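# Move carton from behind shelf bottles onto desk

## Task

Reach past the row of bottles on the shelving unit, take the carton that sits behind them, and set it down on the desk. It counts only if the carton rests on the desk unsupported by the robot at the end, every bottle still stands upright on its shelf, and the robot itself has not toppled or been left leaning.

## Robot and tools

ROBOT. A simulated Hello Robot Stretch 3 with a single arm. It has a two-wheel differential base (0.33 m long, 0.34 m wide, no sideways motion), a lift that raises the arm along a mast, a telescoping arm that reaches out to the robot's right side, a three-axis wrist with a two-finger gripper, and a pan/tilt head. To move the gripper forward or back, you drive the base. Spinning in place pivots about a point midway between the wheels, 0.05 m behind the front edge. With the arm pulled in and the wrist folded, the turning footprint has a 0.28 m radius; an unfolded, level wrist reaches past that circle.

FRAMES. Base frame: origin on the floor between the drive wheels, x forward, y left, z up. Odometry frame: the base frame as it was when the scene began. hand_pose is reported in the base frame, at the point where the closed fingertips meet; with all wrist joints at zero its x axis points up, its y axis back toward the mast, its z axis toward the robot's rear. Fingertips are round pads 0.04 m wide.

execute_actions. Argument "actions" is a list holding one action or nothing (an empty list only reports state and images). Optional "cameras": a list from head_camera, nav_camera, wrist_camera, all; omitted/null/["all"] gives every camera, [] gives none. An action may contain:
- "base": exactly one key. translate_m: a relative drive in metres, -1 to 1, positive forward, measured from the base position in the latest state report. rotate_rad: a relative turn in radians, -3.2 to 3.2, positive counter-clockwise seen from above.
- "joints": a single object keyed by joint name, each value an absolute target. lift_m 0 to 1.1 (arm height); arm_m 0 to 0.52 (extension); wrist_yaw_rad -1.345 to 4.42 (0 along the arm, positive swings toward the front, 3.0 folds over the base); wrist_pitch_rad -1.57 to 0.451 (0 level, negative tips fingers down); wrist_roll_rad -2.911 to 2.911; gripper_m -0.089 to 0.179 (larger is wider; true fingertip gap is about 0.007 less when almost shut, 0.025 less when fully open, zero under 0.007); head_pan_rad -3.953 to 1.73 (0 ahead, positive left, -1.57 faces along the arm); head_tilt_rad -1.53 to 0.419 (negative looks down).
- "contact_limits": only arm_m, an effort percent 1 to 100 at which the arm motion halts (contact_stop). Lower is softer; too low halts immediately. It also caps the arm's holding force until the next action.
Motions in one action start together. Any joint or base left out may still be driving toward an older target. Unknown keys or out-of-range numbers reject the whole call with no motion. An action runs at most 15 s. If a result reports a stop, the remaining calls of that same reply are skipped.

wait: "seconds" 0 to 10; nothing new is commanded; returns state and images.
zoom_image: "camera" plus "region" [x0, y0, x1, y1] in pixels of that camera's latest full image, top-left origin, at most 504x504.
finished_scene: "scene" integer; closes the scene permanently and reports success. The goal must already hold with the robot let go.

RESULT LINES. joint_positions: current joint values. base_status / joint_status: how each motion of the last accepted action ended: done, off_target (resting short and possibly still pushing), contact_stop, time_out, torque_fault. After the last three the joint forgets its target and holds where it is, unless slack or off. The lift and arm contact_stop when pressing firmly and then go slack until commanded again; a slack lift may sag under load or keep pressing. on_its_own covers joints not commanded in this call; "held at" is the target held, not the position. motor_effort: percent of maximum, positive toward higher values, bracket = peak during last action; readings carry fixed bias and noise. Effort outside the rest range hints at contact or load; positive wheel effort pushes forward. base_odometry counts wheel rotation only (slip looks like motion); heading -3.142 to 3.142, left positive. turned_by_wheels and turned_by_imu: turn since previous result. base_tilt in degrees, forward/right positive, with a few degrees of fixed offset. lidar_m: 12 distances from the base origin, 30-degree sectors starting straight ahead and going counter-clockwise (4th left, 7th behind, 10th right); "-" means nothing seen; plane at 0.17 m height, range 0.15 to 12 m; misses clear objects, thin legs, and sectors hidden by the mast or low robot parts. wrist_depth_mm and head_depth_mm: 7x7 grids of median depth from top-left (wrist 45 to 1000 mm, head 280 to 4000 mm, head grid is sideways); "-" is invalid. contact_limits line: limit in use, default, maximum.

CAMERAS. head_camera and nav_camera move with the head; wrist_camera rides on the gripper. Intrinsics: head 896x504 pinhole, fx=fy 688.709, center (448.674, 250.054); nav 672x504 fisheye, f 328.373; wrist 644x364 pinhole, f 345.214.

GRIPPER. Close to a value below the object's width to hold it; smaller squeezes harder, but a stall guard eases off, so heavy or slick items may slide. Re-squeeze by sending a new value. Open at least 0.02 above the contact value to let go. Neither the reading nor "done" proves a grasp; check images.

SPEED. Fast base (0.30 m/s, 1.9 rad/s) only when stowed: lift_m under 0.30, arm_m under 0.03, wrist_yaw_rad over 2.54; otherwise 0.10 m/s and 0.63 rad/s.

SAFETY. Fold or unfold the wrist only with lift_m between 0.32 and 0.95, wrist_pitch_rad -0.4, roll near 0; once folded, lift may go down to 0.25. With yaw below -0.4, keep pitch at -0.5 or lower. Base, wrist and head never stop on contact; wrist servos pushed hard for seconds shut off for 10 s. Arm pushing on a rigid thing with the gripper above roughly 0.45 m, repeat pushes after a contact_stop, driving while holding or hooking something fixed, or snagging furniture (worst reversing) can tip the robot. If base_tilt shows a lean, back the gripper off, reverse the last move in small steps, and lower lift_m to about 0.2 if still tipped. Avoid dropping the carton, knocking bottles, slamming or hard pushes. Loose objects may occasionally get nudged by the scene.

Each tool is called after "Request:" as a command line: name --argument value for each argument, lists and objects as JSON in quotes; but a table of rows of numbers goes row by row, as --pt "numbers of a row", without its own name.

## Session

Request:
execute_actions --actions '[]'

Scene clock: 0.00 s.
base_odometry: x=+0.000 y=+0.000 heading=+0.000 (m, m, rad; odometry frame)
turned_by_wheels: +0.000 (rad since the last result)
turned_by_imu: +0.000 (rad since the last result)
base_tilt: forward=+0.0 right=-0.3 (deg)
lidar_m: 1.29 1.28 1.41 2.18 2.68 2.57 2.12 2.08 2.03 1.64 2.06 1.58
head_depth_mm: 1436 1449 1468 1482 1489 1520 1540 / 1377 1392 1401 1415 1436 1438 1464 / 1319 1338 1356 1370 1372 1387 1410 / 1275 1297 1301 1312 1326 1337 1362 / 1229 1244 1249 1266 1268 1289 1294 / 1187 1200 1208 1215 1227 1231 1260 / 1154 1159 1167 1179 1188 1203 1207
base_status: not commanded
joint_positions: lift_m=+0.594 arm_m=-0.002 wrist_yaw_rad=+2.944 wrist_pitch_rad=-0.416 wrist_roll_rad=+0.016 gripper_m=+0.037 head_pan_rad=+0.020 head_tilt_rad=+0.014
joint_status: not commanded
motor_effort: left_wheel=+1 right_wheel=+1 lift_m=+36 arm_m=+0 wrist_yaw_rad=+0 wrist_pitch_rad=+8 wrist_roll_rad=+1 gripper_m=+0 head_pan_rad=-1 head_tilt_rad=+2 (%)
hand_pose: x=+0.0228 y=+0.0771 z=+0.6070 quat_wxyz=(+0.214, +0.708, +0.076, +0.669) (m; base frame)
wrist_depth_mm: - - - - - - - / - - - - - - - / - - - - - - - / - - - - - - - / - - - - - - - / 935 926 - 889 - 905 890 / 815 798 790 803 763 761 761
pictures: head_camera (sideways: a quarter turn clockwise sets it upright), nav_camera (sideways: a quarter turn counterclockwise sets it upright), wrist_camera
Images, in order (width x height): head_camera 896x504, nav_camera 672x504, wrist_camera 644x364.

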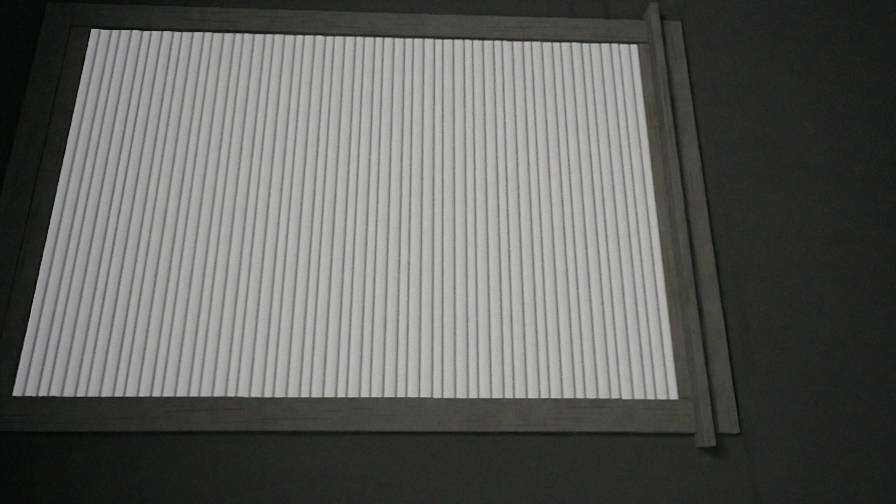

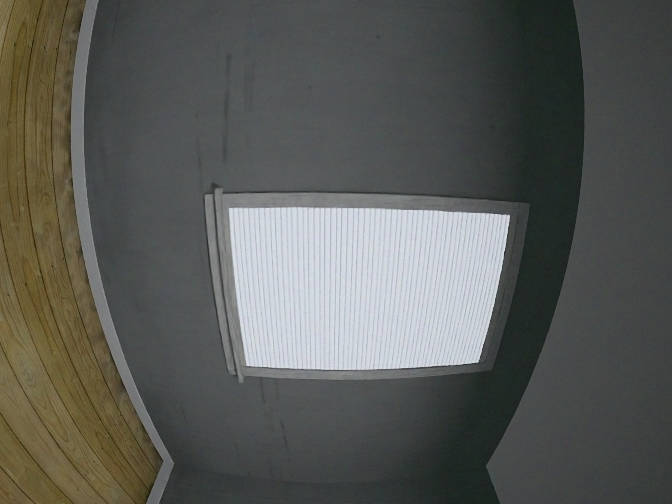

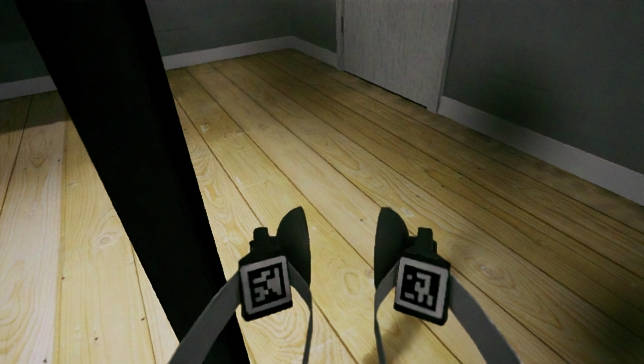

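Request:
execute_actions --actions '[{"joints":{"head_pan_rad":-1.5,"head_tilt_rad":-0.4}}]' --cameras '["nav_camera","head_camera"]'

Request:
execute_actions --actions '[{"joints":{"head_pan_rad":-3.0}}]' --cameras '["nav_camera","head_camera"]'

Scene clock: 5.00 s.
base_odometry: x=+0.000 y=+0.000 heading=+0.000 (m, m, rad; odometry frame)
turned_by_wheels: +0.000 (rad since the last result)
turned_by_imu: +0.001 (rad since the last result)
base_tilt: forward=+0.0 right=-0.2 (deg)
lidar_m: 1.29 1.28 1.41 2.18 2.68 2.57 2.12 2.08 2.02 1.64 2.07 1.57
head_depth_mm: 1902 1984 1952 2126 2174 1709 1399 / 1898 2054 2241 2410 2121 1698 1399 / 1853 2018 2169 2423 2084 1689 1390 / 1811 1944 2057 1968 2037 1691 1392 / 1533 1691 1893 2113 2069 1677 1392 / 1755 1891 2017 2200 2157 1670 1390 / 1694 1838 1950 2129 2158 1683 1388
base_status: not commanded
joint_positions: lift_m=+0.594 arm_m=-0.002 wrist_yaw_rad=+2.944 wrist_pitch_rad=-0.416 wrist_roll_rad=+0.016 gripper_m=+0.037 head_pan_rad=-1.493 head_tilt_rad=-0.395
joint_status: all done
motor_effort: left_wheel=+0(0) right_wheel=-1(0) lift_m=+36(36) arm_m=+0(0) wrist_yaw_rad=+0(0) wrist_pitch_rad=+8(8) wrist_roll_rad=+1(1) gripper_m=+0(0) head_pan_rad=-5(53) head_tilt_rad=-3(34) (%)
hand_pose: x=+0.0228 y=+0.0771 z=+0.6070 quat_wxyz=(+0.214, +0.708, +0.076, +0.669) (m; base frame)
wrist_depth_mm: - - - - - - - / - - - - - - - / - - - - - - - / - - - - - - - / - - - - - - - / 943 920 - 916 - 905 882 / 825 810 790 789 775 787 741
pictures: head_camera (sideways: a quarter turn clockwise sets it upright), nav_camera (sideways: a quarter turn counterclockwise sets it upright)
Images, in order (width x height): head_camera 896x504, nav_camera 672x504.

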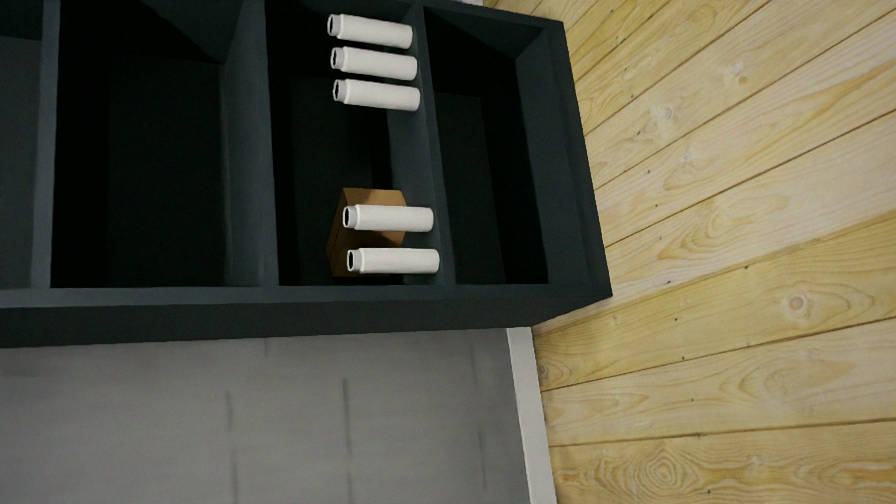

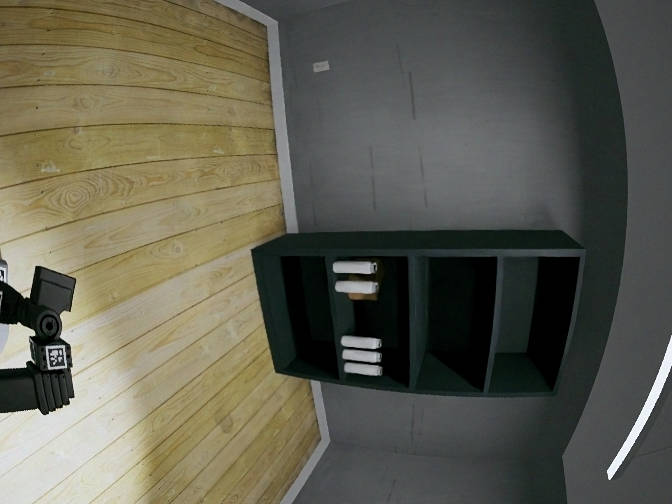

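Scene clock: 6.33 s.
base_odometry: x=+0.000 y=+0.000 heading=+0.000 (m, m, rad; odometry frame)
turned_by_wheels: +0.000 (rad since the last result)
turned_by_imu: +0.000 (rad since the last result)
base_tilt: forward=+0.1 right=-0.2 (deg)
lidar_m: 1.28 1.28 1.41 2.18 2.68 2.58 2.12 2.08 2.02 1.64 2.06 1.57
head_depth_mm: 2328 2525 2751 2862 2177 1708 1400 / 2281 2455 2618 2685 2152 1706 1400 / 2225 2394 2541 2559 2167 1696 1383 / 2179 2348 2474 2500 2148 1695 1396 / 2156 2283 2426 2519 2138 1685 1390 / 2099 2248 2405 2462 2139 1690 1383 / 2075 2197 2354 2496 2143 1688 1382
base_status: not commanded
joint_positions: lift_m=+0.594 arm_m=-0.002 wrist_yaw_rad=+2.944 wrist_pitch_rad=-0.416 wrist_roll_rad=+0.016 gripper_m=+0.037 head_pan_rad=-2.993 head_tilt_rad=-0.395
joint_status: all done
motor_effort: left_wheel=+0(1) right_wheel=-1(0) lift_m=+36(36) arm_m=+0(0) wrist_yaw_rad=-1(0) wrist_pitch_rad=+8(8) wrist_roll_rad=+1(1) gripper_m=+0(0) head_pan_rad=-5(51) head_tilt_rad=-3(3) (%)
hand_pose: x=+0.0228 y=+0.0771 z=+0.6070 quat_wxyz=(+0.214, +0.708, +0.076, +0.669) (m; base frame)
wrist_depth_mm: - - - - - - - / - - - - - - - / - - - - - - - / - - - - - - - / - - - - - - - / 942 953 - 881 - 864 851 / 819 802 793 791 781 775 766
pictures: head_camera (sideways: a quarter turn clockwise sets it upright), nav_camera (sideways: a quarter turn counterclockwise sets it upright)
Images, in order (width x height): head_camera 896x504, nav_camera 672x504.

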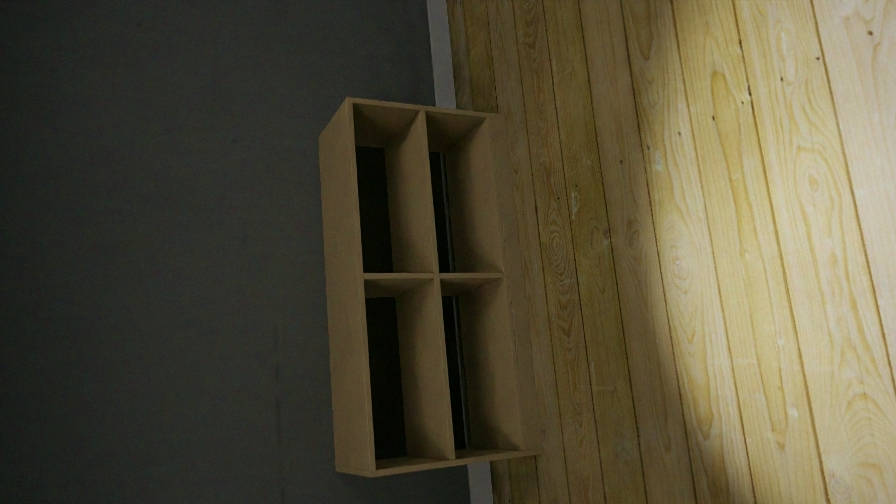

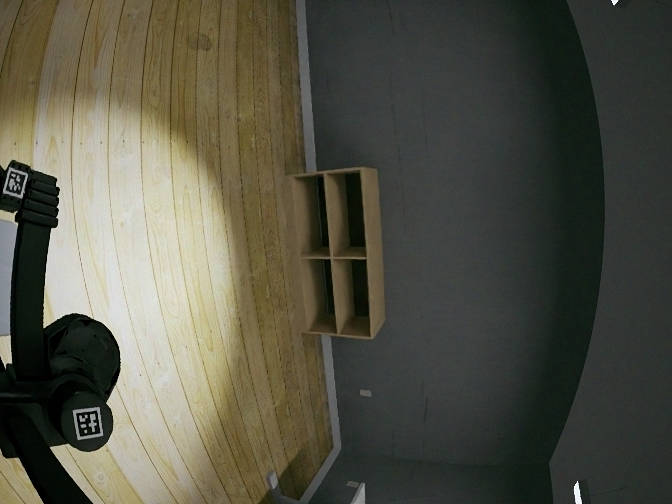

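Request:
execute_actions --actions '[{"joints":{"lift_m":0.27,"head_pan_rad":-3.9,"head_tilt_rad":-0.3}}]' --cameras '["head_camera"]'

Request:
execute_actions --actions '[{"base":{"rotate_rad":1.38},"joints":{"head_pan_rad":-2.0}}]' --cameras '[]'

Request:
execute_actions --actions '[{"base":{"translate_m":-1.0}}]' --cameras '[]'

Request:
execute_actions --actions '[{"base":{"translate_m":-0.16}}]' --cameras '[]'

Request:
execute_actions --actions '[{"base":{"rotate_rad":-1.04},"joints":{"head_pan_rad":-1.57,"head_tilt_rad":-0.75}}]' --cameras '["head_camera","nav_camera"]'

Scene clock: 29.77 s.
base_odometry: x=+0.000 y=+0.000 heading=+0.000 (m, m, rad; odometry frame)
turned_by_wheels: +0.000 (rad since the last result)
turned_by_imu: +0.001 (rad since the last result)
base_tilt: forward=+0.0 right=-0.3 (deg)
lidar_m: 1.29 1.28 1.41 2.18 2.68 2.57 2.12 2.08 2.03 1.64 2.06 1.58
head_depth_mm: - - - - - - - / 2415 2550 2637 - - - - / 2520 2641 2748 2951 2468 1850 1495 / 2597 2695 2840 3080 2437 1857 1489 / 2691 2881 2967 3167 2435 1854 1496 / 2832 3023 3248 3337 2439 1842 1483 / 3015 3127 3333 3373 2432 1845 1487
base_status: not commanded
joint_positions: lift_m=+0.271 arm_m=-0.002 wrist_yaw_rad=+2.944 wrist_pitch_rad=-0.416 wrist_roll_rad=+0.016 gripper_m=+0.037 head_pan_rad=-3.893 head_tilt_rad=-0.310
joint_status: all done
motor_effort: left_wheel=+0(1) right_wheel=+0(0) lift_m=+13(31) arm_m=+0(0) wrist_yaw_rad=-1(0) wrist_pitch_rad=+8(8) wrist_roll_rad=+1(1) gripper_m=-2(0) head_pan_rad=-5(55) head_tilt_rad=+6(20) (%)
hand_pose: x=+0.0228 y=+0.0771 z=+0.2839 quat_wxyz=(+0.214, +0.708, +0.076, +0.669) (m; base frame)
wrist_depth_mm: - - - - - - - / - - - - - - - / 971 - 928 913 873 874 867 / 765 - 722 707 720 683 685 / 616 603 609 601 605 575 548 / 507 514 - 517 - 486 484 / 458 - - - 426 420 422
pictures: head_camera (sideways: a quarter turn clockwise sets it upright)
Images, in order (width x height): head_camera 896x504.

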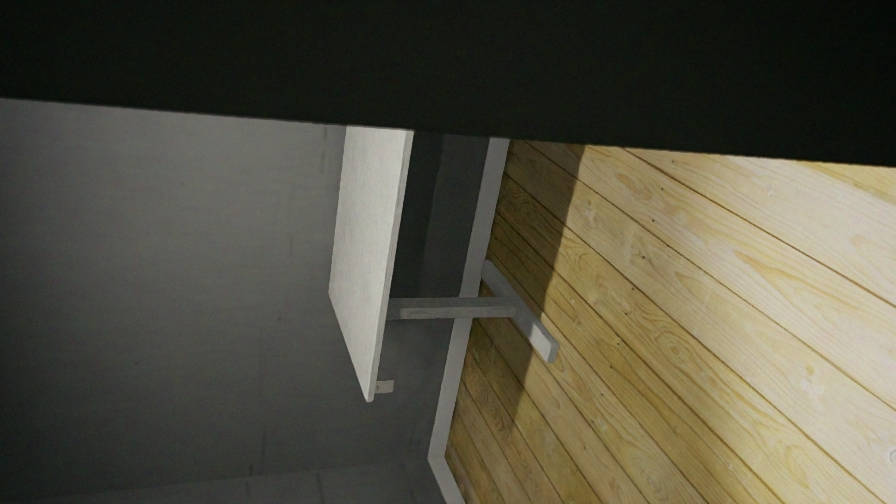

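Scene clock: 31.90 s.
base_odometry: x=+0.000 y=+0.000 heading=+1.380 (m, m, rad; odometry frame)
turned_by_wheels: +1.380 (rad since the last result)
turned_by_imu: +1.350 (rad since the last result)
base_tilt: forward=+0.1 right=-0.4 (deg)
lidar_m: 1.71 2.22 2.58 2.31 2.08 2.53 2.03 1.64 1.90 1.34 1.28 1.31
head_depth_mm: 1798 1923 1995 2115 2222 1856 1500 / 1892 2010 2135 2243 2302 1858 1503 / 2012 2119 2240 2362 2463 1854 1480 / 2064 2188 2315 2472 2473 1872 1483 / 1816 1905 2042 2168 2245 1853 1490 / 1620 1687 1786 1890 1983 1848 1486 / 1455 1520 1588 1660 1758 1770 1483
base_status: done
joint_positions: lift_m=+0.271 arm_m=-0.002 wrist_yaw_rad=+2.944 wrist_pitch_rad=-0.416 wrist_roll_rad=+0.016 gripper_m=+0.037 head_pan_rad=-2.007 head_tilt_rad=-0.309
joint_status: all done
motor_effort: left_wheel=+0(5) right_wheel=+1(10) lift_m=+14(14) arm_m=+0(0) wrist_yaw_rad=+0(0) wrist_pitch_rad=+8(8) wrist_roll_rad=+1(1) gripper_m=+0(1) head_pan_rad=+4(54) head_tilt_rad=+5(6) (%)
hand_pose: x=+0.0228 y=+0.0771 z=+0.2839 quat_wxyz=(+0.214, +0.708, +0.076, +0.669) (m; base frame)
wrist_depth_mm: - - - - - - - / - - - - - - - / 921 - 954 924 894 868 860 / 758 - 730 738 687 680 681 / 604 601 614 583 599 560 561 / 516 521 - 515 - 486 477 / 468 - - - 424 424 420
pictures: none
No camera images: the call's "cameras" was empty. Leave "cameras" out to get every camera's image.

Scene clock: 36.90 s.
base_odometry: x=-0.190 y=-0.982 heading=+1.380 (m, m, rad; odometry frame)
turned_by_wheels: +0.000 (rad since the last result)
turned_by_imu: -0.006 (rad since the last result)
base_tilt: forward=+0.1 right=-0.3 (deg)
lidar_m: 2.45 3.07 2.40 1.67 1.94 1.83 1.04 0.78 0.78 1.67 1.81 1.86
head_depth_mm: 1066 1122 1169 1233 1283 893 937 / 1114 1176 1247 1312 1407 1497 1492 / 1175 1237 1319 1389 1494 1604 1494 / 1245 1321 1407 1505 1614 1709 1485 / 1313 1401 1479 1603 1748 1781 1491 / 1405 1501 1614 1712 1888 1848 1478 / 1500 1608 1721 1875 2056 1841 1494
base_status: done
joint_positions: lift_m=+0.271 arm_m=-0.002 wrist_yaw_rad=+2.944 wrist_pitch_rad=-0.416 wrist_roll_rad=+0.016 gripper_m=+0.037 head_pan_rad=-2.007 head_tilt_rad=-0.309
joint_status: not commanded
motor_effort: left_wheel=+0(5) right_wheel=+0(7) lift_m=+14(14) arm_m=+0(0) wrist_yaw_rad=+0(1) wrist_pitch_rad=+8(8) wrist_roll_rad=+1(1) gripper_m=+1(1) head_pan_rad=+4(3) head_tilt_rad=+5(5) (%)
hand_pose: x=+0.0228 y=+0.0771 z=+0.2839 quat_wxyz=(+0.214, +0.708, +0.076, +0.669) (m; base frame)
wrist_depth_mm: - - - - - - - / - - - - - - - / 975 - 956 922 907 865 858 / 738 - 734 720 714 680 680 / 614 601 626 593 600 572 558 / 515 512 - 506 - 495 475 / 459 - - - 427 425 421
pictures: none
No camera images: the call's "cameras" was empty. Leave "cameras" out to get every camera's image.

Scene clock: 38.87 s.
base_odometry: x=-0.220 y=-1.139 heading=+1.380 (m, m, rad; odometry frame)
turned_by_wheels: +0.000 (rad since the last result)
turned_by_imu: -0.001 (rad since the last result)
base_tilt: forward=+0.0 right=-0.3 (deg)
lidar_m: 2.57 3.22 2.46 1.65 1.86 1.64 0.88 1.04 0.67 1.49 1.89 1.94
head_depth_mm: 572 669 766 808 701 1014 812 / 562 592 624 672 716 814 841 / 1048 1101 1171 1243 1321 1428 1410 / 1102 1169 1247 1327 1425 1540 1489 / 1170 1238 1331 1417 1542 1668 1495 / 1233 1326 1416 1528 1665 1762 1486 / 1327 1428 1528 1659 1825 1840 1493
base_status: done
joint_positions: lift_m=+0.271 arm_m=-0.002 wrist_yaw_rad=+2.944 wrist_pitch_rad=-0.416 wrist_roll_rad=+0.016 gripper_m=+0.037 head_pan_rad=-2.007 head_tilt_rad=-0.309
joint_status: not commanded
motor_effort: left_wheel=+1(6) right_wheel=+1(6) lift_m=+14(14) arm_m=+0(0) wrist_yaw_rad=-1(0) wrist_pitch_rad=+8(8) wrist_roll_rad=+1(1) gripper_m=+1(1) head_pan_rad=+3(4) head_tilt_rad=+5(5) (%)
hand_pose: x=+0.0228 y=+0.0771 z=+0.2839 quat_wxyz=(+0.214, +0.708, +0.076, +0.669) (m; base frame)
wrist_depth_mm: - - - - - - - / - - - - - - - / 981 - 969 899 870 892 849 / 749 - 728 721 718 688 678 / 619 607 626 591 604 559 566 / 513 509 - 504 - 494 485 / 458 - - - 422 419 415
pictures: none
No camera images: the call's "cameras" was empty. Leave "cameras" out to get every camera's image.

Scene clock: 40.73 s.
base_odometry: x=-0.220 y=-1.139 heading=+0.340 (m, m, rad; odometry frame)
turned_by_wheels: -1.040 (rad since the last result)
turned_by_imu: -1.018 (rad since the last result)
base_tilt: forward=+0.0 right=-0.3 (deg)
lidar_m: 1.89 1.96 2.62 3.21 2.45 1.65 1.85 1.60 0.88 0.95 0.67 1.51
head_depth_mm: 905 677 1225 929 1398 1298 1162 / 906 675 1204 1055 1404 1298 1169 / 900 674 1207 1049 1396 1285 1166 / 898 673 1000 1028 1397 1290 1164 / 898 671 1076 974 1371 1286 1162 / 892 668 1176 890 1129 1262 1161 / 800 667 816 867 1452 1317 1162
base_status: done
joint_positions: lift_m=+0.271 arm_m=-0.002 wrist_yaw_rad=+2.944 wrist_pitch_rad=-0.416 wrist_roll_rad=+0.016 gripper_m=+0.037 head_pan_rad=-1.577 head_tilt_rad=-0.741
joint_status: all done
motor_effort: left_wheel=+1(7) right_wheel=-2(8) lift_m=+14(15) arm_m=+0(0) wrist_yaw_rad=+0(0) wrist_pitch_rad=+8(8) wrist_roll_rad=+1(1) gripper_m=+0(1) head_pan_rad=+4(39) head_tilt_rad=-6(42) (%)
hand_pose: x=+0.0228 y=+0.0771 z=+0.2839 quat_wxyz=(+0.214, +0.708, +0.076, +0.669) (m; base frame)
wrist_depth_mm: - - - - - - - / - - - - - - - / 970 - 955 892 874 841 856 / 744 - 744 707 700 701 687 / 616 607 622 597 602 576 571 / 517 509 - 509 - 485 484 / 463 - - - 430 425 421
pictures: head_camera (sideways: a quarter turn clockwise sets it upright), nav_camera (sideways: a quarter turn counterclockwise sets it upright)
Images, in order (width x height): head_camera 896x504, nav_camera 672x504.

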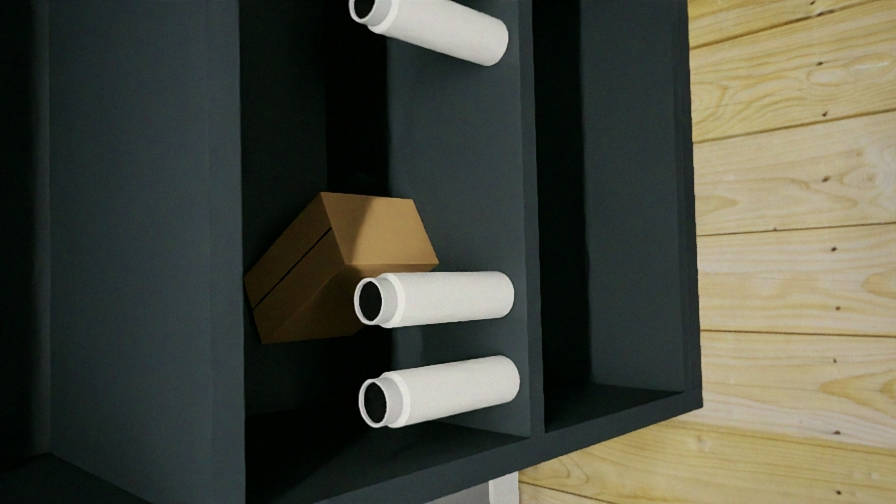

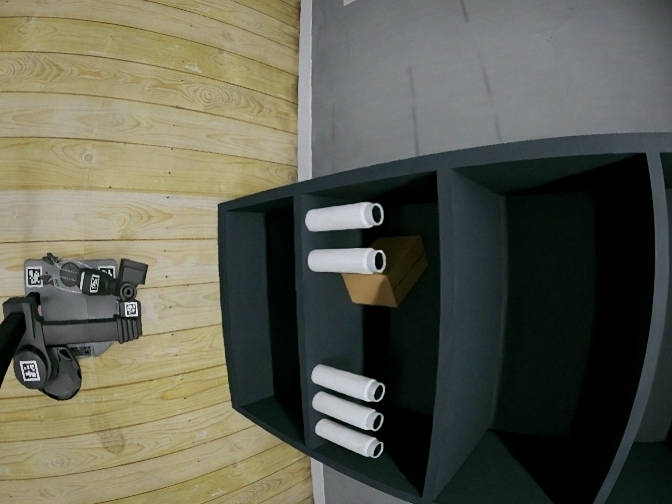

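Request:
execute_actions --actions '[{"base":{"translate_m":-0.2}}]' --cameras '[]'

Request:
execute_actions --actions '[{"base":{"rotate_rad":0.54}}]' --cameras '[]'

Request:
execute_actions --actions '[{"base":{"translate_m":-0.2},"joints":{"lift_m":0.57}}]' --cameras '[]'

Request:
execute_actions --actions '[{"joints":{"wrist_yaw_rad":0,"head_tilt_rad":-0.8}}]' --cameras '[]'

Request:
execute_actions --actions '[{"joints":{"wrist_pitch_rad":0,"wrist_roll_rad":0,"gripper_m":0.179}}]'

Scene clock: 73.63 s.
base_odometry: x=-0.409 y=-1.206 heading=+0.340 (m, m, rad; odometry frame)
turned_by_wheels: +0.000 (rad since the last result)
turned_by_imu: +0.000 (rad since the last result)
base_tilt: forward=+0.0 right=-0.3 (deg)
lidar_m: 2.09 2.16 2.89 3.26 1.86 1.47 1.65 1.62 0.76 1.09 0.76 1.52
head_depth_mm: 903 675 1167 948 1204 1296 1171 / 902 674 1217 919 1399 1297 1160 / 899 673 1213 914 1406 1294 1167 / 899 671 1210 1047 1399 1290 1161 / 898 670 1189 1046 1395 1289 1160 / 893 670 1001 1020 1354 1284 1166 / 891 667 1162 887 1333 1282 1159
base_status: done
joint_positions: lift_m=+0.271 arm_m=-0.002 wrist_yaw_rad=+2.944 wrist_pitch_rad=-0.416 wrist_roll_rad=+0.016 gripper_m=+0.037 head_pan_rad=-1.577 head_tilt_rad=-0.741
joint_status: not commanded
motor_effort: left_wheel=+1(5) right_wheel=-1(10) lift_m=+14(14) arm_m=+0(0) wrist_yaw_rad=-1(0) wrist_pitch_rad=+8(8) wrist_roll_rad=+1(1) gripper_m=+0(0) head_pan_rad=+5(4) head_tilt_rad=-6(6) (%)
hand_pose: x=+0.0228 y=+0.0771 z=+0.2839 quat_wxyz=(+0.214, +0.708, +0.076, +0.669) (m; base frame)
wrist_depth_mm: - - - - - - - / - - - - - - - / 984 - 929 932 867 885 850 / 762 - 725 703 705 696 690 / 600 599 623 599 605 562 571 / 523 514 - 500 - 491 479 / 456 - - - 428 427 423
pictures: none
No camera images: the call's "cameras" was empty. Leave "cameras" out to get every camera's image.

Scene clock: 75.30 s.
base_odometry: x=-0.409 y=-1.206 heading=+0.880 (m, m, rad; odometry frame)
turned_by_wheels: +0.540 (rad since the last result)
turned_by_imu: +0.530 (rad since the last result)
base_tilt: forward=+0.0 right=-0.3 (deg)
lidar_m: 2.16 2.90 3.20 1.85 1.72 1.65 1.60 0.76 1.09 0.76 1.54 2.09
head_depth_mm: 901 648 977 1026 956 1240 1172 / 906 674 1044 1027 1377 1273 1165 / 855 704 1223 970 1395 1293 1160 / 768 734 935 1017 1371 1315 1164 / 671 771 914 1664 1453 1304 1165 / 1228 1406 1664 1774 1520 1313 1161 / 1295 1522 1813 1782 1513 1315 1155
base_status: done
joint_positions: lift_m=+0.271 arm_m=-0.002 wrist_yaw_rad=+2.944 wrist_pitch_rad=-0.416 wrist_roll_rad=+0.016 gripper_m=+0.037 head_pan_rad=-1.577 head_tilt_rad=-0.741
joint_status: not commanded
motor_effort: left_wheel=+0(5) right_wheel=+1(8) lift_m=+14(14) arm_m=+0(0) wrist_yaw_rad=-1(0) wrist_pitch_rad=+8(8) wrist_roll_rad=+1(1) gripper_m=+0(1) head_pan_rad=+4(3) head_tilt_rad=-6(6) (%)
hand_pose: x=+0.0228 y=+0.0771 z=+0.2839 quat_wxyz=(+0.214, +0.708, +0.076, +0.669) (m; base frame)
wrist_depth_mm: - - - - - - - / - - - - - - - / 985 - 917 920 860 863 853 / 784 - 722 716 707 697 675 / 611 614 612 587 595 565 562 / 516 515 - 509 - 485 482 / 461 - - - 429 428 418
pictures: none
No camera images: the call's "cameras" was empty. Leave "cameras" out to get every camera's image.

Scene clock: 78.87 s.
base_odometry: x=-0.536 y=-1.360 heading=+0.880 (m, m, rad; odometry frame)
turned_by_wheels: +0.000 (rad since the last result)
turned_by_imu: -0.001 (rad since the last result)
base_tilt: forward=+0.0 right=-0.3 (deg)
lidar_m: 2.35 3.10 3.28 1.82 1.54 1.48 1.47 0.59 0.88 0.86 0.80 2.27
head_depth_mm: 834 651 1079 1024 842 1243 1149 / 855 646 1145 1052 912 1242 1182 / 890 646 975 1012 959 1253 1184 / 896 645 1195 1026 1376 1289 1193 / 880 671 1142 961 1392 1313 1185 / 801 699 929 1014 1342 1313 1161 / 726 747 889 1699 1518 1309 1163
base_status: done
joint_positions: lift_m=+0.569 arm_m=-0.002 wrist_yaw_rad=+2.944 wrist_pitch_rad=-0.416 wrist_roll_rad=+0.016 gripper_m=+0.037 head_pan_rad=-1.577 head_tilt_rad=-0.741
joint_status: all done
motor_effort: left_wheel=+0(5) right_wheel=+0(5) lift_m=+57(58) arm_m=+0(0) wrist_yaw_rad=+0(1) wrist_pitch_rad=+8(8) wrist_roll_rad=+1(1) gripper_m=+0(1) head_pan_rad=+4(4) head_tilt_rad=-6(6) (%)
hand_pose: x=+0.0228 y=+0.0771 z=+0.5824 quat_wxyz=(+0.214, +0.708, +0.076, +0.669) (m; base frame)
wrist_depth_mm: - - - - - - - / - - - - - - - / - - - - - - - / - - - - - - - / - - - - - - - / 875 906 - 887 - 843 834 / 780 786 761 770 747 733 738
pictures: none
No camera images: the call's "cameras" was empty. Leave "cameras" out to get every camera's image.

Scene clock: 81.33 s.
base_odometry: x=-0.536 y=-1.360 heading=+0.880 (m, m, rad; odometry frame)
turned_by_wheels: +0.000 (rad since the last result)
turned_by_imu: +0.000 (rad since the last result)
base_tilt: forward=+0.0 right=-0.3 (deg)
lidar_m: 2.33 3.11 3.28 1.82 1.54 1.48 1.47 0.59 0.88 0.86 0.80 2.27
head_depth_mm: 772 583 1112 751 860 1215 1149 / 771 583 1134 1006 918 1232 1193 / 769 604 965 999 1326 1254 - / 765 625 1133 1001 1387 1284 1126 / 765 647 1103 978 1386 1290 1144 / 763 889 919 1062 1382 1285 1143 / 709 799 920 1658 1462 1285 1138
base_status: not commanded
joint_positions: lift_m=+0.569 arm_m=-0.002 wrist_yaw_rad=+0.002 wrist_pitch_rad=-0.416 wrist_roll_rad=+0.016 gripper_m=+0.037 head_pan_rad=-1.577 head_tilt_rad=-0.789
joint_status: all done
motor_effort: left_wheel=+0(0) right_wheel=+0(1) lift_m=+57(57) arm_m=+0(0) wrist_yaw_rad=-2(2) wrist_pitch_rad=+8(8) wrist_roll_rad=+1(1) gripper_m=+1(1) head_pan_rad=+4(4) head_tilt_rad=-7(16) (%)
hand_pose: x=-0.0210 y=-0.3679 z=+0.5824 quat_wxyz=(+0.687, +0.146, -0.697, -0.147) (m; base frame)
wrist_depth_mm: - 496 457 678 527 644 260 / - 550 482 510 507 491 268 / - - 645 418 377 359 284 / - - 770 - 949 328 296 / - - 815 918 897 850 764 / 918 900 842 779 - 761 749 / 811 774 770 698 692 656 651
pictures: none
No camera images: the call's "cameras" was empty. Leave "cameras" out to get every camera's image.

Scene clock: 83.23 s.
base_odometry: x=-0.536 y=-1.360 heading=+0.880 (m, m, rad; odometry frame)
turned_by_wheels: +0.000 (rad since the last result)
turned_by_imu: +0.000 (rad since the last result)
base_tilt: forward=+0.0 right=-0.2 (deg)
lidar_m: 2.33 3.11 3.29 1.82 1.54 1.48 1.46 0.59 0.88 0.86 0.80 2.26
head_depth_mm: 772 583 1108 753 862 1205 1150 / 771 583 1138 1003 913 1234 1196 / 766 602 970 1002 1331 1251 - / 767 624 1130 995 1378 1286 1138 / 764 646 1104 978 1391 1290 1151 / 763 890 920 1066 1380 1282 1146 / 707 798 922 1671 1463 1279 1143
base_status: not commanded
joint_positions: lift_m=+0.569 arm_m=-0.002 wrist_yaw_rad=+0.002 wrist_pitch_rad=-0.022 wrist_roll_rad=+0.004 gripper_m=+0.179 head_pan_rad=-1.577 head_tilt_rad=-0.789
joint_status: all done
motor_effort: left_wheel=+0(0) right_wheel=+0(1) lift_m=+56(56) arm_m=+0(0) wrist_yaw_rad=-2(2) wrist_pitch_rad=+12(12) wrist_roll_rad=-1(1) gripper_m=+0(98) head_pan_rad=+4(3) head_tilt_rad=-7(7) (%)
hand_pose: x=-0.0208 y=-0.3989 z=+0.6783 quat_wxyz=(+0.706, +0.009, -0.708, -0.007) (m; base frame)
wrist_depth_mm: - 530 656 812 731 653 596 / - 556 631 861 758 669 580 / - 568 501 856 752 696 267 / - 590 517 568 575 718 271 / - 566 520 541 572 598 271 / - 609 637 448 415 424 - / - - 753 990 367 329 295
pictures: head_camera (sideways: a quarter turn clockwise sets it upright), nav_camera (sideways: a quarter turn counterclockwise sets it upright), wrist_camera
Images, in order (width x height): head_camera 896x504, nav_camera 672x504, wrist_camera 644x364.

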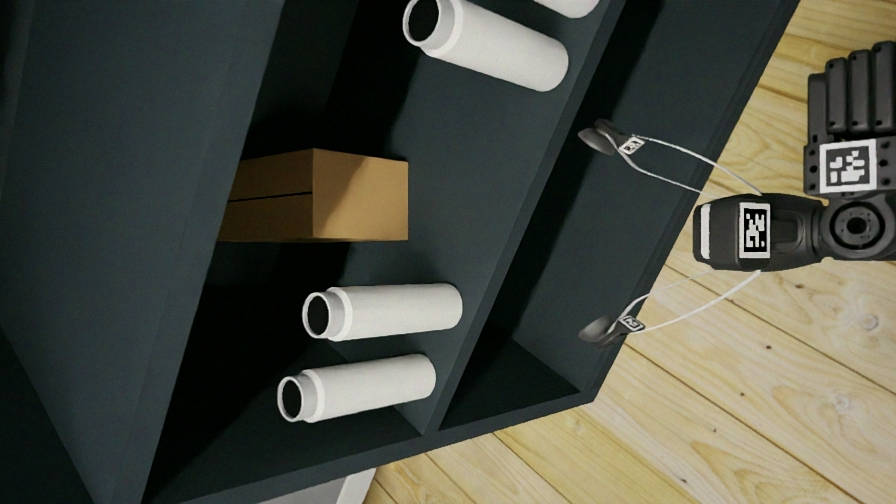

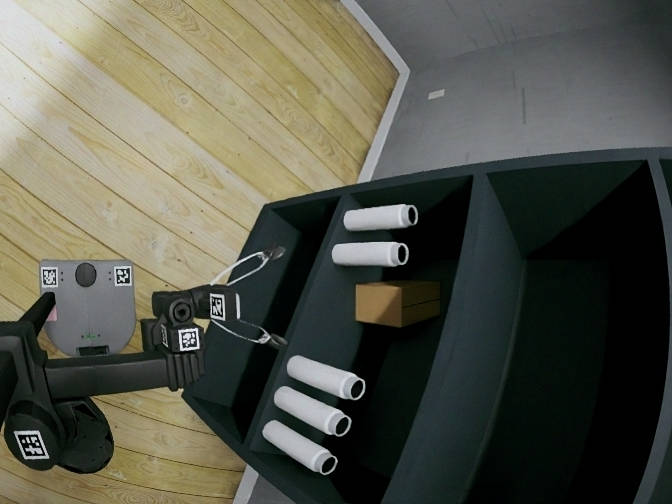

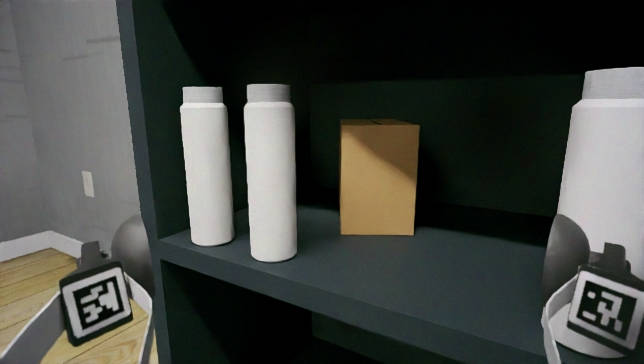

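Request:
execute_actions --actions '[{"base":{"translate_m":-0.06},"joints":{"lift_m":0.69,"wrist_pitch_rad":-0.5,"gripper_m":0.1}}]' --cameras '[]'

Request:
execute_actions --actions '[{"joints":{"arm_m":0.22}}]'

Scene clock: 109.43 s.
base_odometry: x=-0.574 y=-1.406 heading=+0.880 (m, m, rad; odometry frame)
turned_by_wheels: +0.000 (rad since the last result)
turned_by_imu: +0.000 (rad since the last result)
base_tilt: forward=+0.1 right=-0.3 (deg)
lidar_m: 2.40 3.18 3.32 1.81 1.49 1.43 1.42 0.55 0.69 0.93 0.82 2.32
head_depth_mm: 771 584 1085 959 820 1215 - / 769 583 1126 788 866 1241 - / 768 582 1134 1000 1304 1227 - / 766 602 959 1003 1346 - 1142 / 762 623 1198 978 1384 1288 1140 / 761 948 1021 1014 1383 1285 1146 / 756 860 919 1107 1439 1290 1147
base_status: done
joint_positions: lift_m=+0.689 arm_m=-0.002 wrist_yaw_rad=+0.002 wrist_pitch_rad=-0.511 wrist_roll_rad=+0.003 gripper_m=+0.100 head_pan_rad=-1.577 head_tilt_rad=-0.790
joint_status: all done
motor_effort: left_wheel=+0(3) right_wheel=+0(4) lift_m=+57(56) arm_m=+0(0) wrist_yaw_rad=-2(2) wrist_pitch_rad=+6(11) wrist_roll_rad=-1(2) gripper_m=+0(100) head_pan_rad=+4(4) head_tilt_rad=-7(7) (%)
hand_pose: x=-0.0211 y=-0.3549 z=+0.6815 quat_wxyz=(+0.683, +0.179, -0.685, -0.179) (m; base frame)
wrist_depth_mm: - 494 439 531 727 624 248 / - 562 523 591 658 285 574 / - 660 512 528 519 306 299 / - - 831 459 426 348 297 / - - 986 986 932 367 322 / 969 988 856 862 858 - 329 / 874 854 858 774 744 742 656
pictures: none
No camera images: the call's "cameras" was empty. Leave "cameras" out to get every camera's image.

Scene clock: 112.30 s.
base_odometry: x=-0.574 y=-1.406 heading=+0.880 (m, m, rad; odometry frame)
turned_by_wheels: +0.000 (rad since the last result)
turned_by_imu: +0.000 (rad since the last result)
base_tilt: forward=+0.0 right=-0.2 (deg)
lidar_m: 2.39 3.18 3.31 1.81 1.49 1.43 1.43 0.55 0.69 0.93 0.82 2.32
head_depth_mm: 770 582 1082 956 816 1230 - / 772 583 1123 765 - 1217 1150 / 768 580 1133 1054 1336 1243 1149 / 763 601 965 1029 1326 1263 1147 / 763 621 1194 974 1375 1291 1143 / 761 946 1020 1012 1377 1283 1144 / 756 860 918 1104 1434 1285 1144
base_status: not commanded
joint_positions: lift_m=+0.689 arm_m=+0.220 wrist_yaw_rad=+0.001 wrist_pitch_rad=-0.512 wrist_roll_rad=+0.003 gripper_m=+0.100 head_pan_rad=-1.577 head_tilt_rad=-0.790
joint_status: all done
motor_effort: left_wheel=+0(0) right_wheel=+1(0) lift_m=+57(56) arm_m=+3(2) wrist_yaw_rad=-1(2) wrist_pitch_rad=+6(6) wrist_roll_rad=-1(1) gripper_m=+0(2) head_pan_rad=+4(3) head_tilt_rad=-7(7) (%)
hand_pose: x=-0.0213 y=-0.5763 z=+0.6815 quat_wxyz=(+0.683, +0.179, -0.685, -0.179) (m; base frame)
wrist_depth_mm: 265 217 593 317 484 472 419 / 289 231 605 338 537 507 445 / 321 257 521 378 477 510 477 / 409 293 417 416 411 421 421 / - 373 352 370 360 369 358 / 980 545 319 322 316 - 312 / 844 726 731 282 280 272 277
pictures: head_camera (sideways: a quarter turn clockwise sets it upright), nav_camera (sideways: a quarter turn counterclockwise sets it upright), wrist_camera
Images, in order (width x height): head_camera 896x504, nav_camera 672x504, wrist_camera 644x364.

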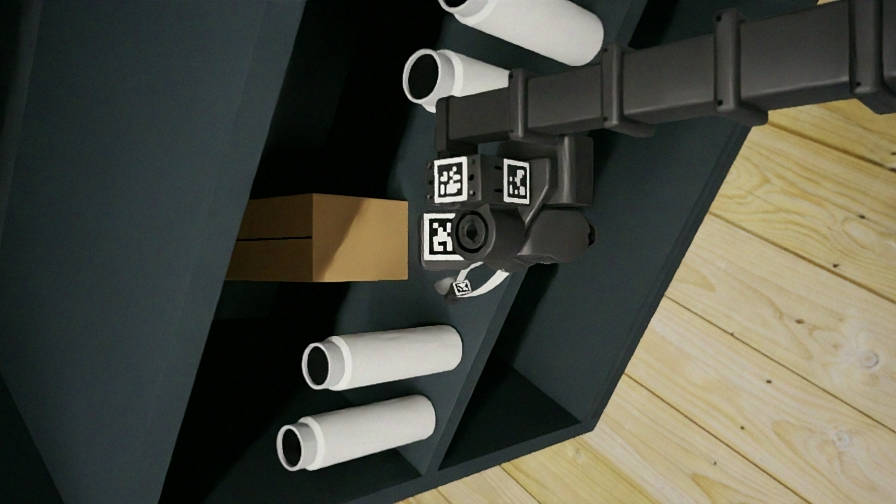

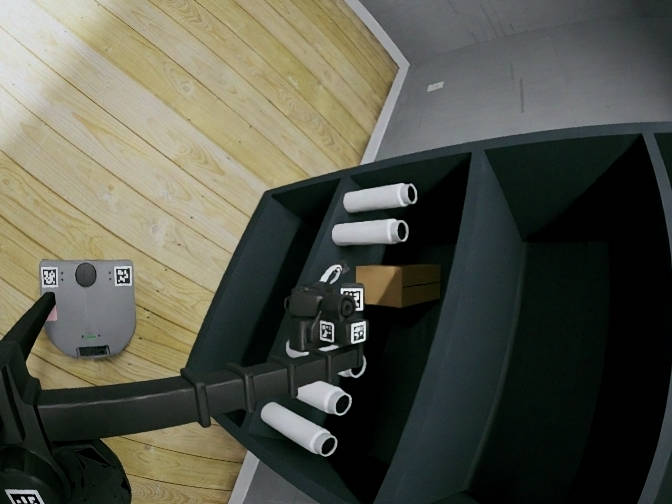

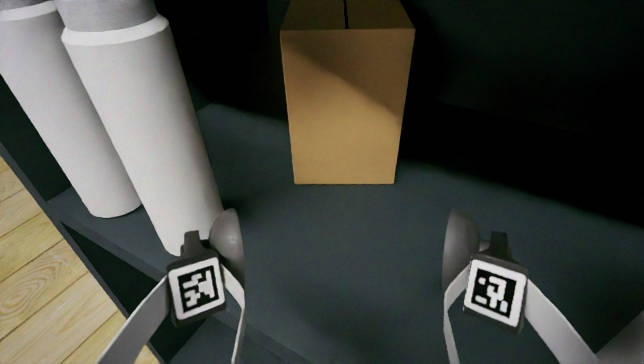

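Request:
execute_actions --actions '[{"joints":{"arm_m":0.37,"gripper_m":0.15},"contact_limits":{"arm_m":10}}]'

Scene clock: 117.07 s.
base_odometry: x=-0.574 y=-1.406 heading=+0.880 (m, m, rad; odometry frame)
turned_by_wheels: +0.000 (rad since the last result)
turned_by_imu: +0.001 (rad since the last result)
base_tilt: forward=+0.0 right=-0.3 (deg)
lidar_m: 2.39 3.20 3.30 1.82 1.49 1.43 1.42 0.55 0.69 0.93 0.82 2.32
head_depth_mm: 770 584 1082 961 810 1224 - / 769 583 1118 729 - 1220 1150 / 766 582 1141 959 1300 1241 1143 / 765 603 963 963 1353 1277 1146 / 763 621 1201 979 1382 1285 1150 / 762 946 1021 1015 1370 1293 1145 / 755 862 918 1101 1439 1287 1140
base_status: not commanded
joint_positions: lift_m=+0.689 arm_m=+0.370 wrist_yaw_rad=+0.001 wrist_pitch_rad=-0.512 wrist_roll_rad=+0.003 gripper_m=+0.150 head_pan_rad=-1.577 head_tilt_rad=-0.790
joint_status: all done
motor_effort: left_wheel=+0(0) right_wheel=+1(1) lift_m=+56(55) arm_m=+3(5) wrist_yaw_rad=-1(1) wrist_pitch_rad=+6(6) wrist_roll_rad=-1(1) gripper_m=+1(98) head_pan_rad=+4(4) head_tilt_rad=-6(7) (%)
contact_limits: arm_m 10 (drawing in: default 19, maximum 32; extending or still: default 27, maximum 44)
hand_pose: x=-0.0213 y=-0.7263 z=+0.6815 quat_wxyz=(+0.683, +0.179, -0.685, -0.179) (m; base frame)
wrist_depth_mm: 313 380 476 312 367 358 320 / 321 390 493 231 228 385 337 / 336 409 483 199 196 414 364 / 348 418 428 223 223 417 393 / 148 387 366 255 264 361 353 / 147 - 322 301 300 314 319 / - 201 282 281 278 275 269
pictures: head_camera (sideways: a quarter turn clockwise sets it upright), nav_camera (sideways: a quarter turn counterclockwise sets it upright), wrist_camera
Images, in order (width x height): head_camera 896x504, nav_camera 672x504, wrist_camera 644x364.

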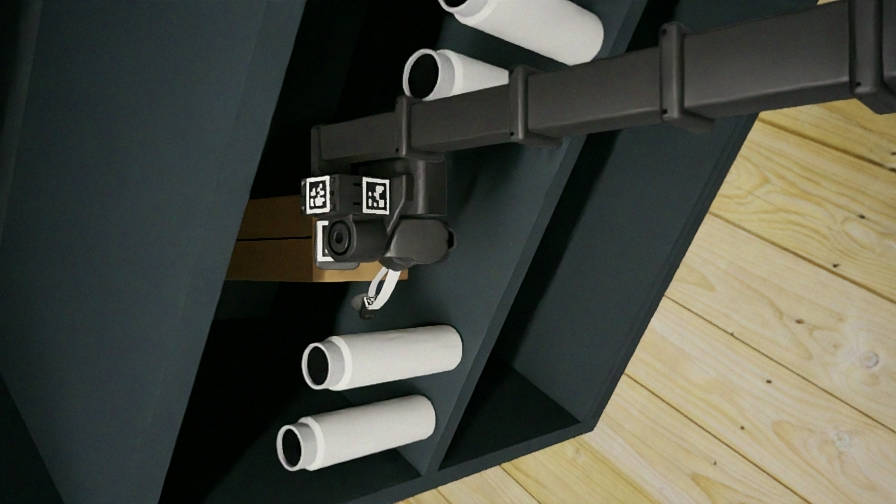

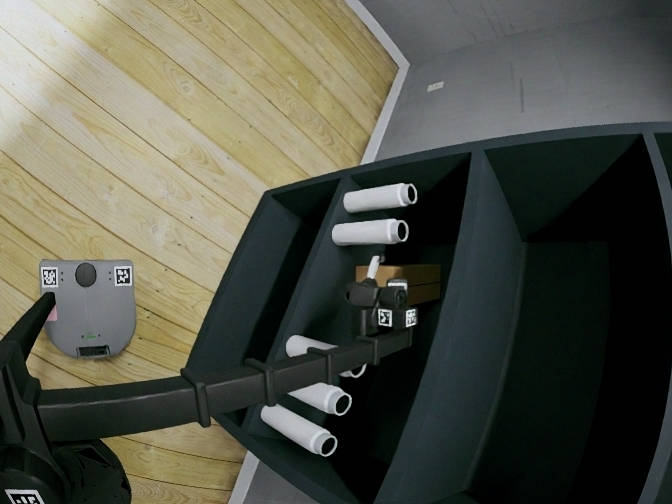

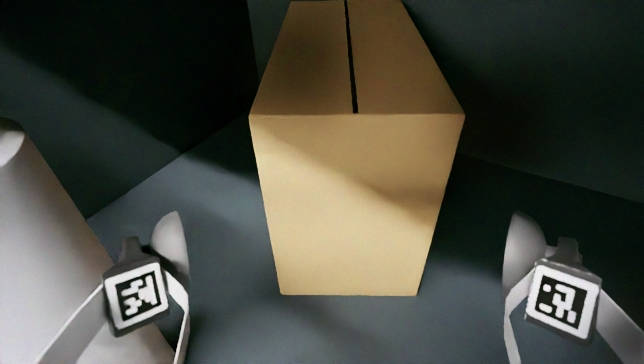

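Request:
execute_actions --actions '[{"base":{"translate_m":-0.006},"joints":{"arm_m":0.44,"gripper_m":0.172},"contact_limits":{"arm_m":10}}]' --cameras '["head_camera","wrist_camera"]'

Request:
execute_actions --actions '[{"joints":{"arm_m":0.51},"contact_limits":{"arm_m":10}}]' --cameras '["head_camera","wrist_camera"]'

Scene clock: 124.73 s.
base_odometry: x=-0.578 y=-1.411 heading=+0.880 (m, m, rad; odometry frame)
turned_by_wheels: +0.000 (rad since the last result)
turned_by_imu: +0.001 (rad since the last result)
base_tilt: forward=+0.0 right=-0.3 (deg)
lidar_m: 2.40 3.21 3.28 1.81 1.48 1.42 1.42 0.54 0.67 0.94 0.83 2.32
head_depth_mm: 771 583 1077 980 814 1218 - / 770 581 1112 722 - 1210 1145 / 765 581 - 971 1308 1240 1149 / 767 601 984 1004 1366 1268 1150 / 760 624 1195 972 1371 1277 1145 / 760 955 1054 997 1379 1281 1147 / 758 860 918 1104 1442 1281 1143
base_status: done
joint_positions: lift_m=+0.689 arm_m=+0.440 wrist_yaw_rad=+0.001 wrist_pitch_rad=-0.512 wrist_roll_rad=+0.003 gripper_m=+0.172 head_pan_rad=-1.577 head_tilt_rad=-0.790
joint_status: all done
motor_effort: left_wheel=+0(3) right_wheel=+1(5) lift_m=+57(56) arm_m=+3(4) wrist_yaw_rad=-1(1) wrist_pitch_rad=+6(6) wrist_roll_rad=-1(1) gripper_m=+0(93) head_pan_rad=+4(4) head_tilt_rad=-7(7) (%)
contact_limits: arm_m 10 (drawing in: default 19, maximum 32; extending or still: default 27, maximum 44)
hand_pose: x=-0.0213 y=-0.7963 z=+0.6815 quat_wxyz=(+0.683, +0.179, -0.685, -0.179) (m; base frame)
wrist_depth_mm: 286 344 422 314 329 299 270 / 299 359 449 229 239 327 288 / 311 378 428 180 179 352 306 / 323 404 155 149 147 372 339 / 331 373 156 150 149 339 352 / 323 322 191 175 173 309 - / 282 286 277 213 208 279 270
pictures: head_camera (sideways: a quarter turn clockwise sets it upright), wrist_camera
Images, in order (width x height): head_camera 896x504, wrist_camera 644x364.

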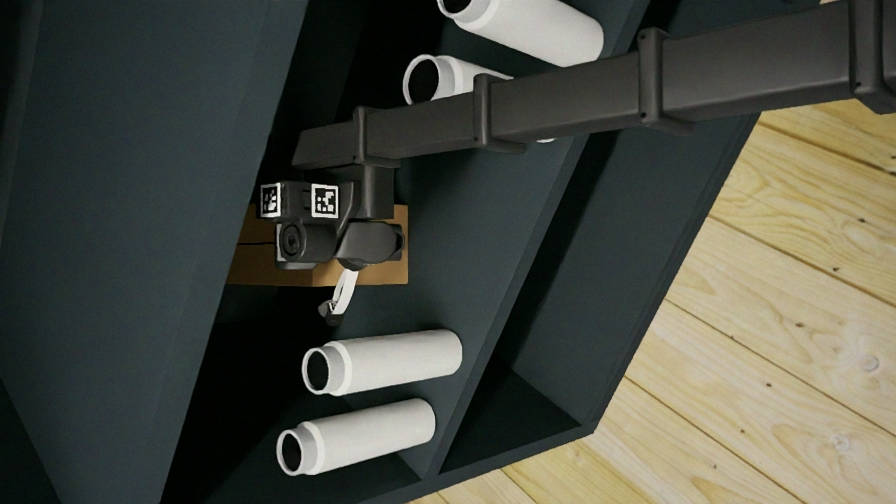

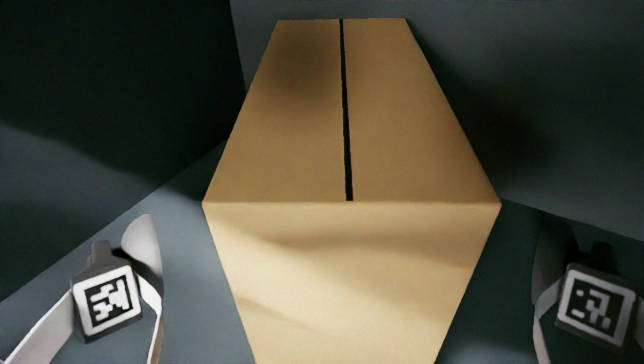

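Scene clock: 126.63 s.
base_odometry: x=-0.578 y=-1.411 heading=+0.880 (m, m, rad; odometry frame)
turned_by_wheels: +0.001 (rad since the last result)
turned_by_imu: +0.001 (rad since the last result)
base_tilt: forward=+0.0 right=-0.2 (deg)
lidar_m: 2.40 3.20 3.44 1.81 1.49 1.42 1.41 0.54 0.68 0.94 0.82 2.33
head_depth_mm: 767 583 1077 980 802 1240 - / 772 583 1103 734 - 1209 1148 / 767 581 1111 999 1298 1249 1145 / 766 601 998 1004 1348 1263 1148 / 762 623 1160 973 1385 1274 1145 / 762 953 1043 1001 1385 1289 1139 / 759 859 914 1109 1442 1288 1147
base_status: not commanded
joint_positions: lift_m=+0.689 arm_m=+0.507 wrist_yaw_rad=+0.020 wrist_pitch_rad=-0.532 wrist_roll_rad=+0.004 gripper_m=+0.172 head_pan_rad=-1.577 head_tilt_rad=-0.790
joint_status: arm_m contact_stop (moved +0.067 of +0.070)
on_its_own: arm_m is slack since a contact_stop, until your next command for it; wrist_yaw_rad is at rest, and its effort (-16) is outside its rest range (-12 to +12)
motor_effort: left_wheel=+6(6) right_wheel=-17(17) lift_m=+50(56) arm_m=+1(11) wrist_yaw_rad=-16(16) wrist_pitch_rad=+18(22) wrist_roll_rad=-2(2) gripper_m=-5(5) head_pan_rad=+4(3) head_tilt_rad=-7(7) (%)
contact_limits: arm_m 10 (drawing in: default 19, maximum 32; extending or still: default 27, maximum 44)
hand_pose: x=-0.0174 y=-0.8605 z=+0.6773 quat_wxyz=(+0.683, +0.193, -0.681, -0.180) (m; base frame)
wrist_depth_mm: 254 306 376 285 280 254 227 / 264 321 390 215 214 275 245 / 278 335 189 172 169 294 260 / 290 355 145 143 142 312 284 / 301 350 123 122 121 127 298 / 308 108 108 107 106 105 - / - 274 117 112 108 104 267
pictures: head_camera (sideways: a quarter turn clockwise sets it upright), wrist_camera
Images, in order (width x height): head_camera 896x504, wrist_camera 644x364.

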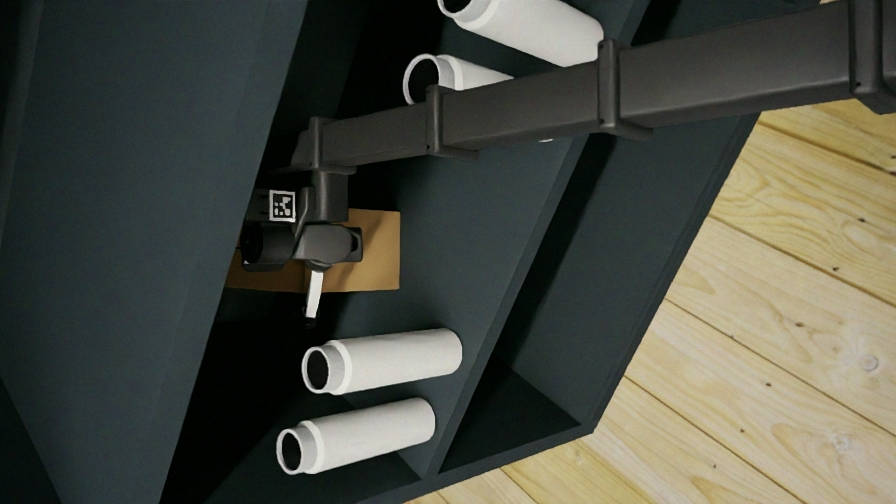

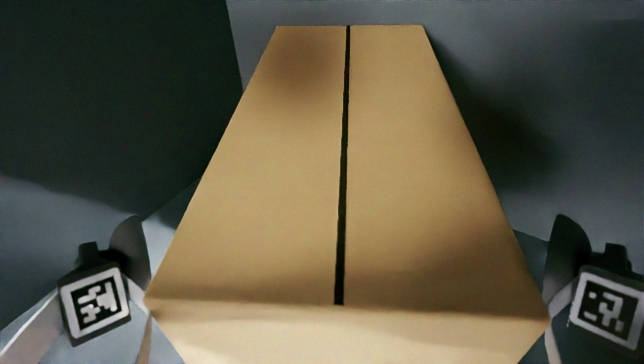

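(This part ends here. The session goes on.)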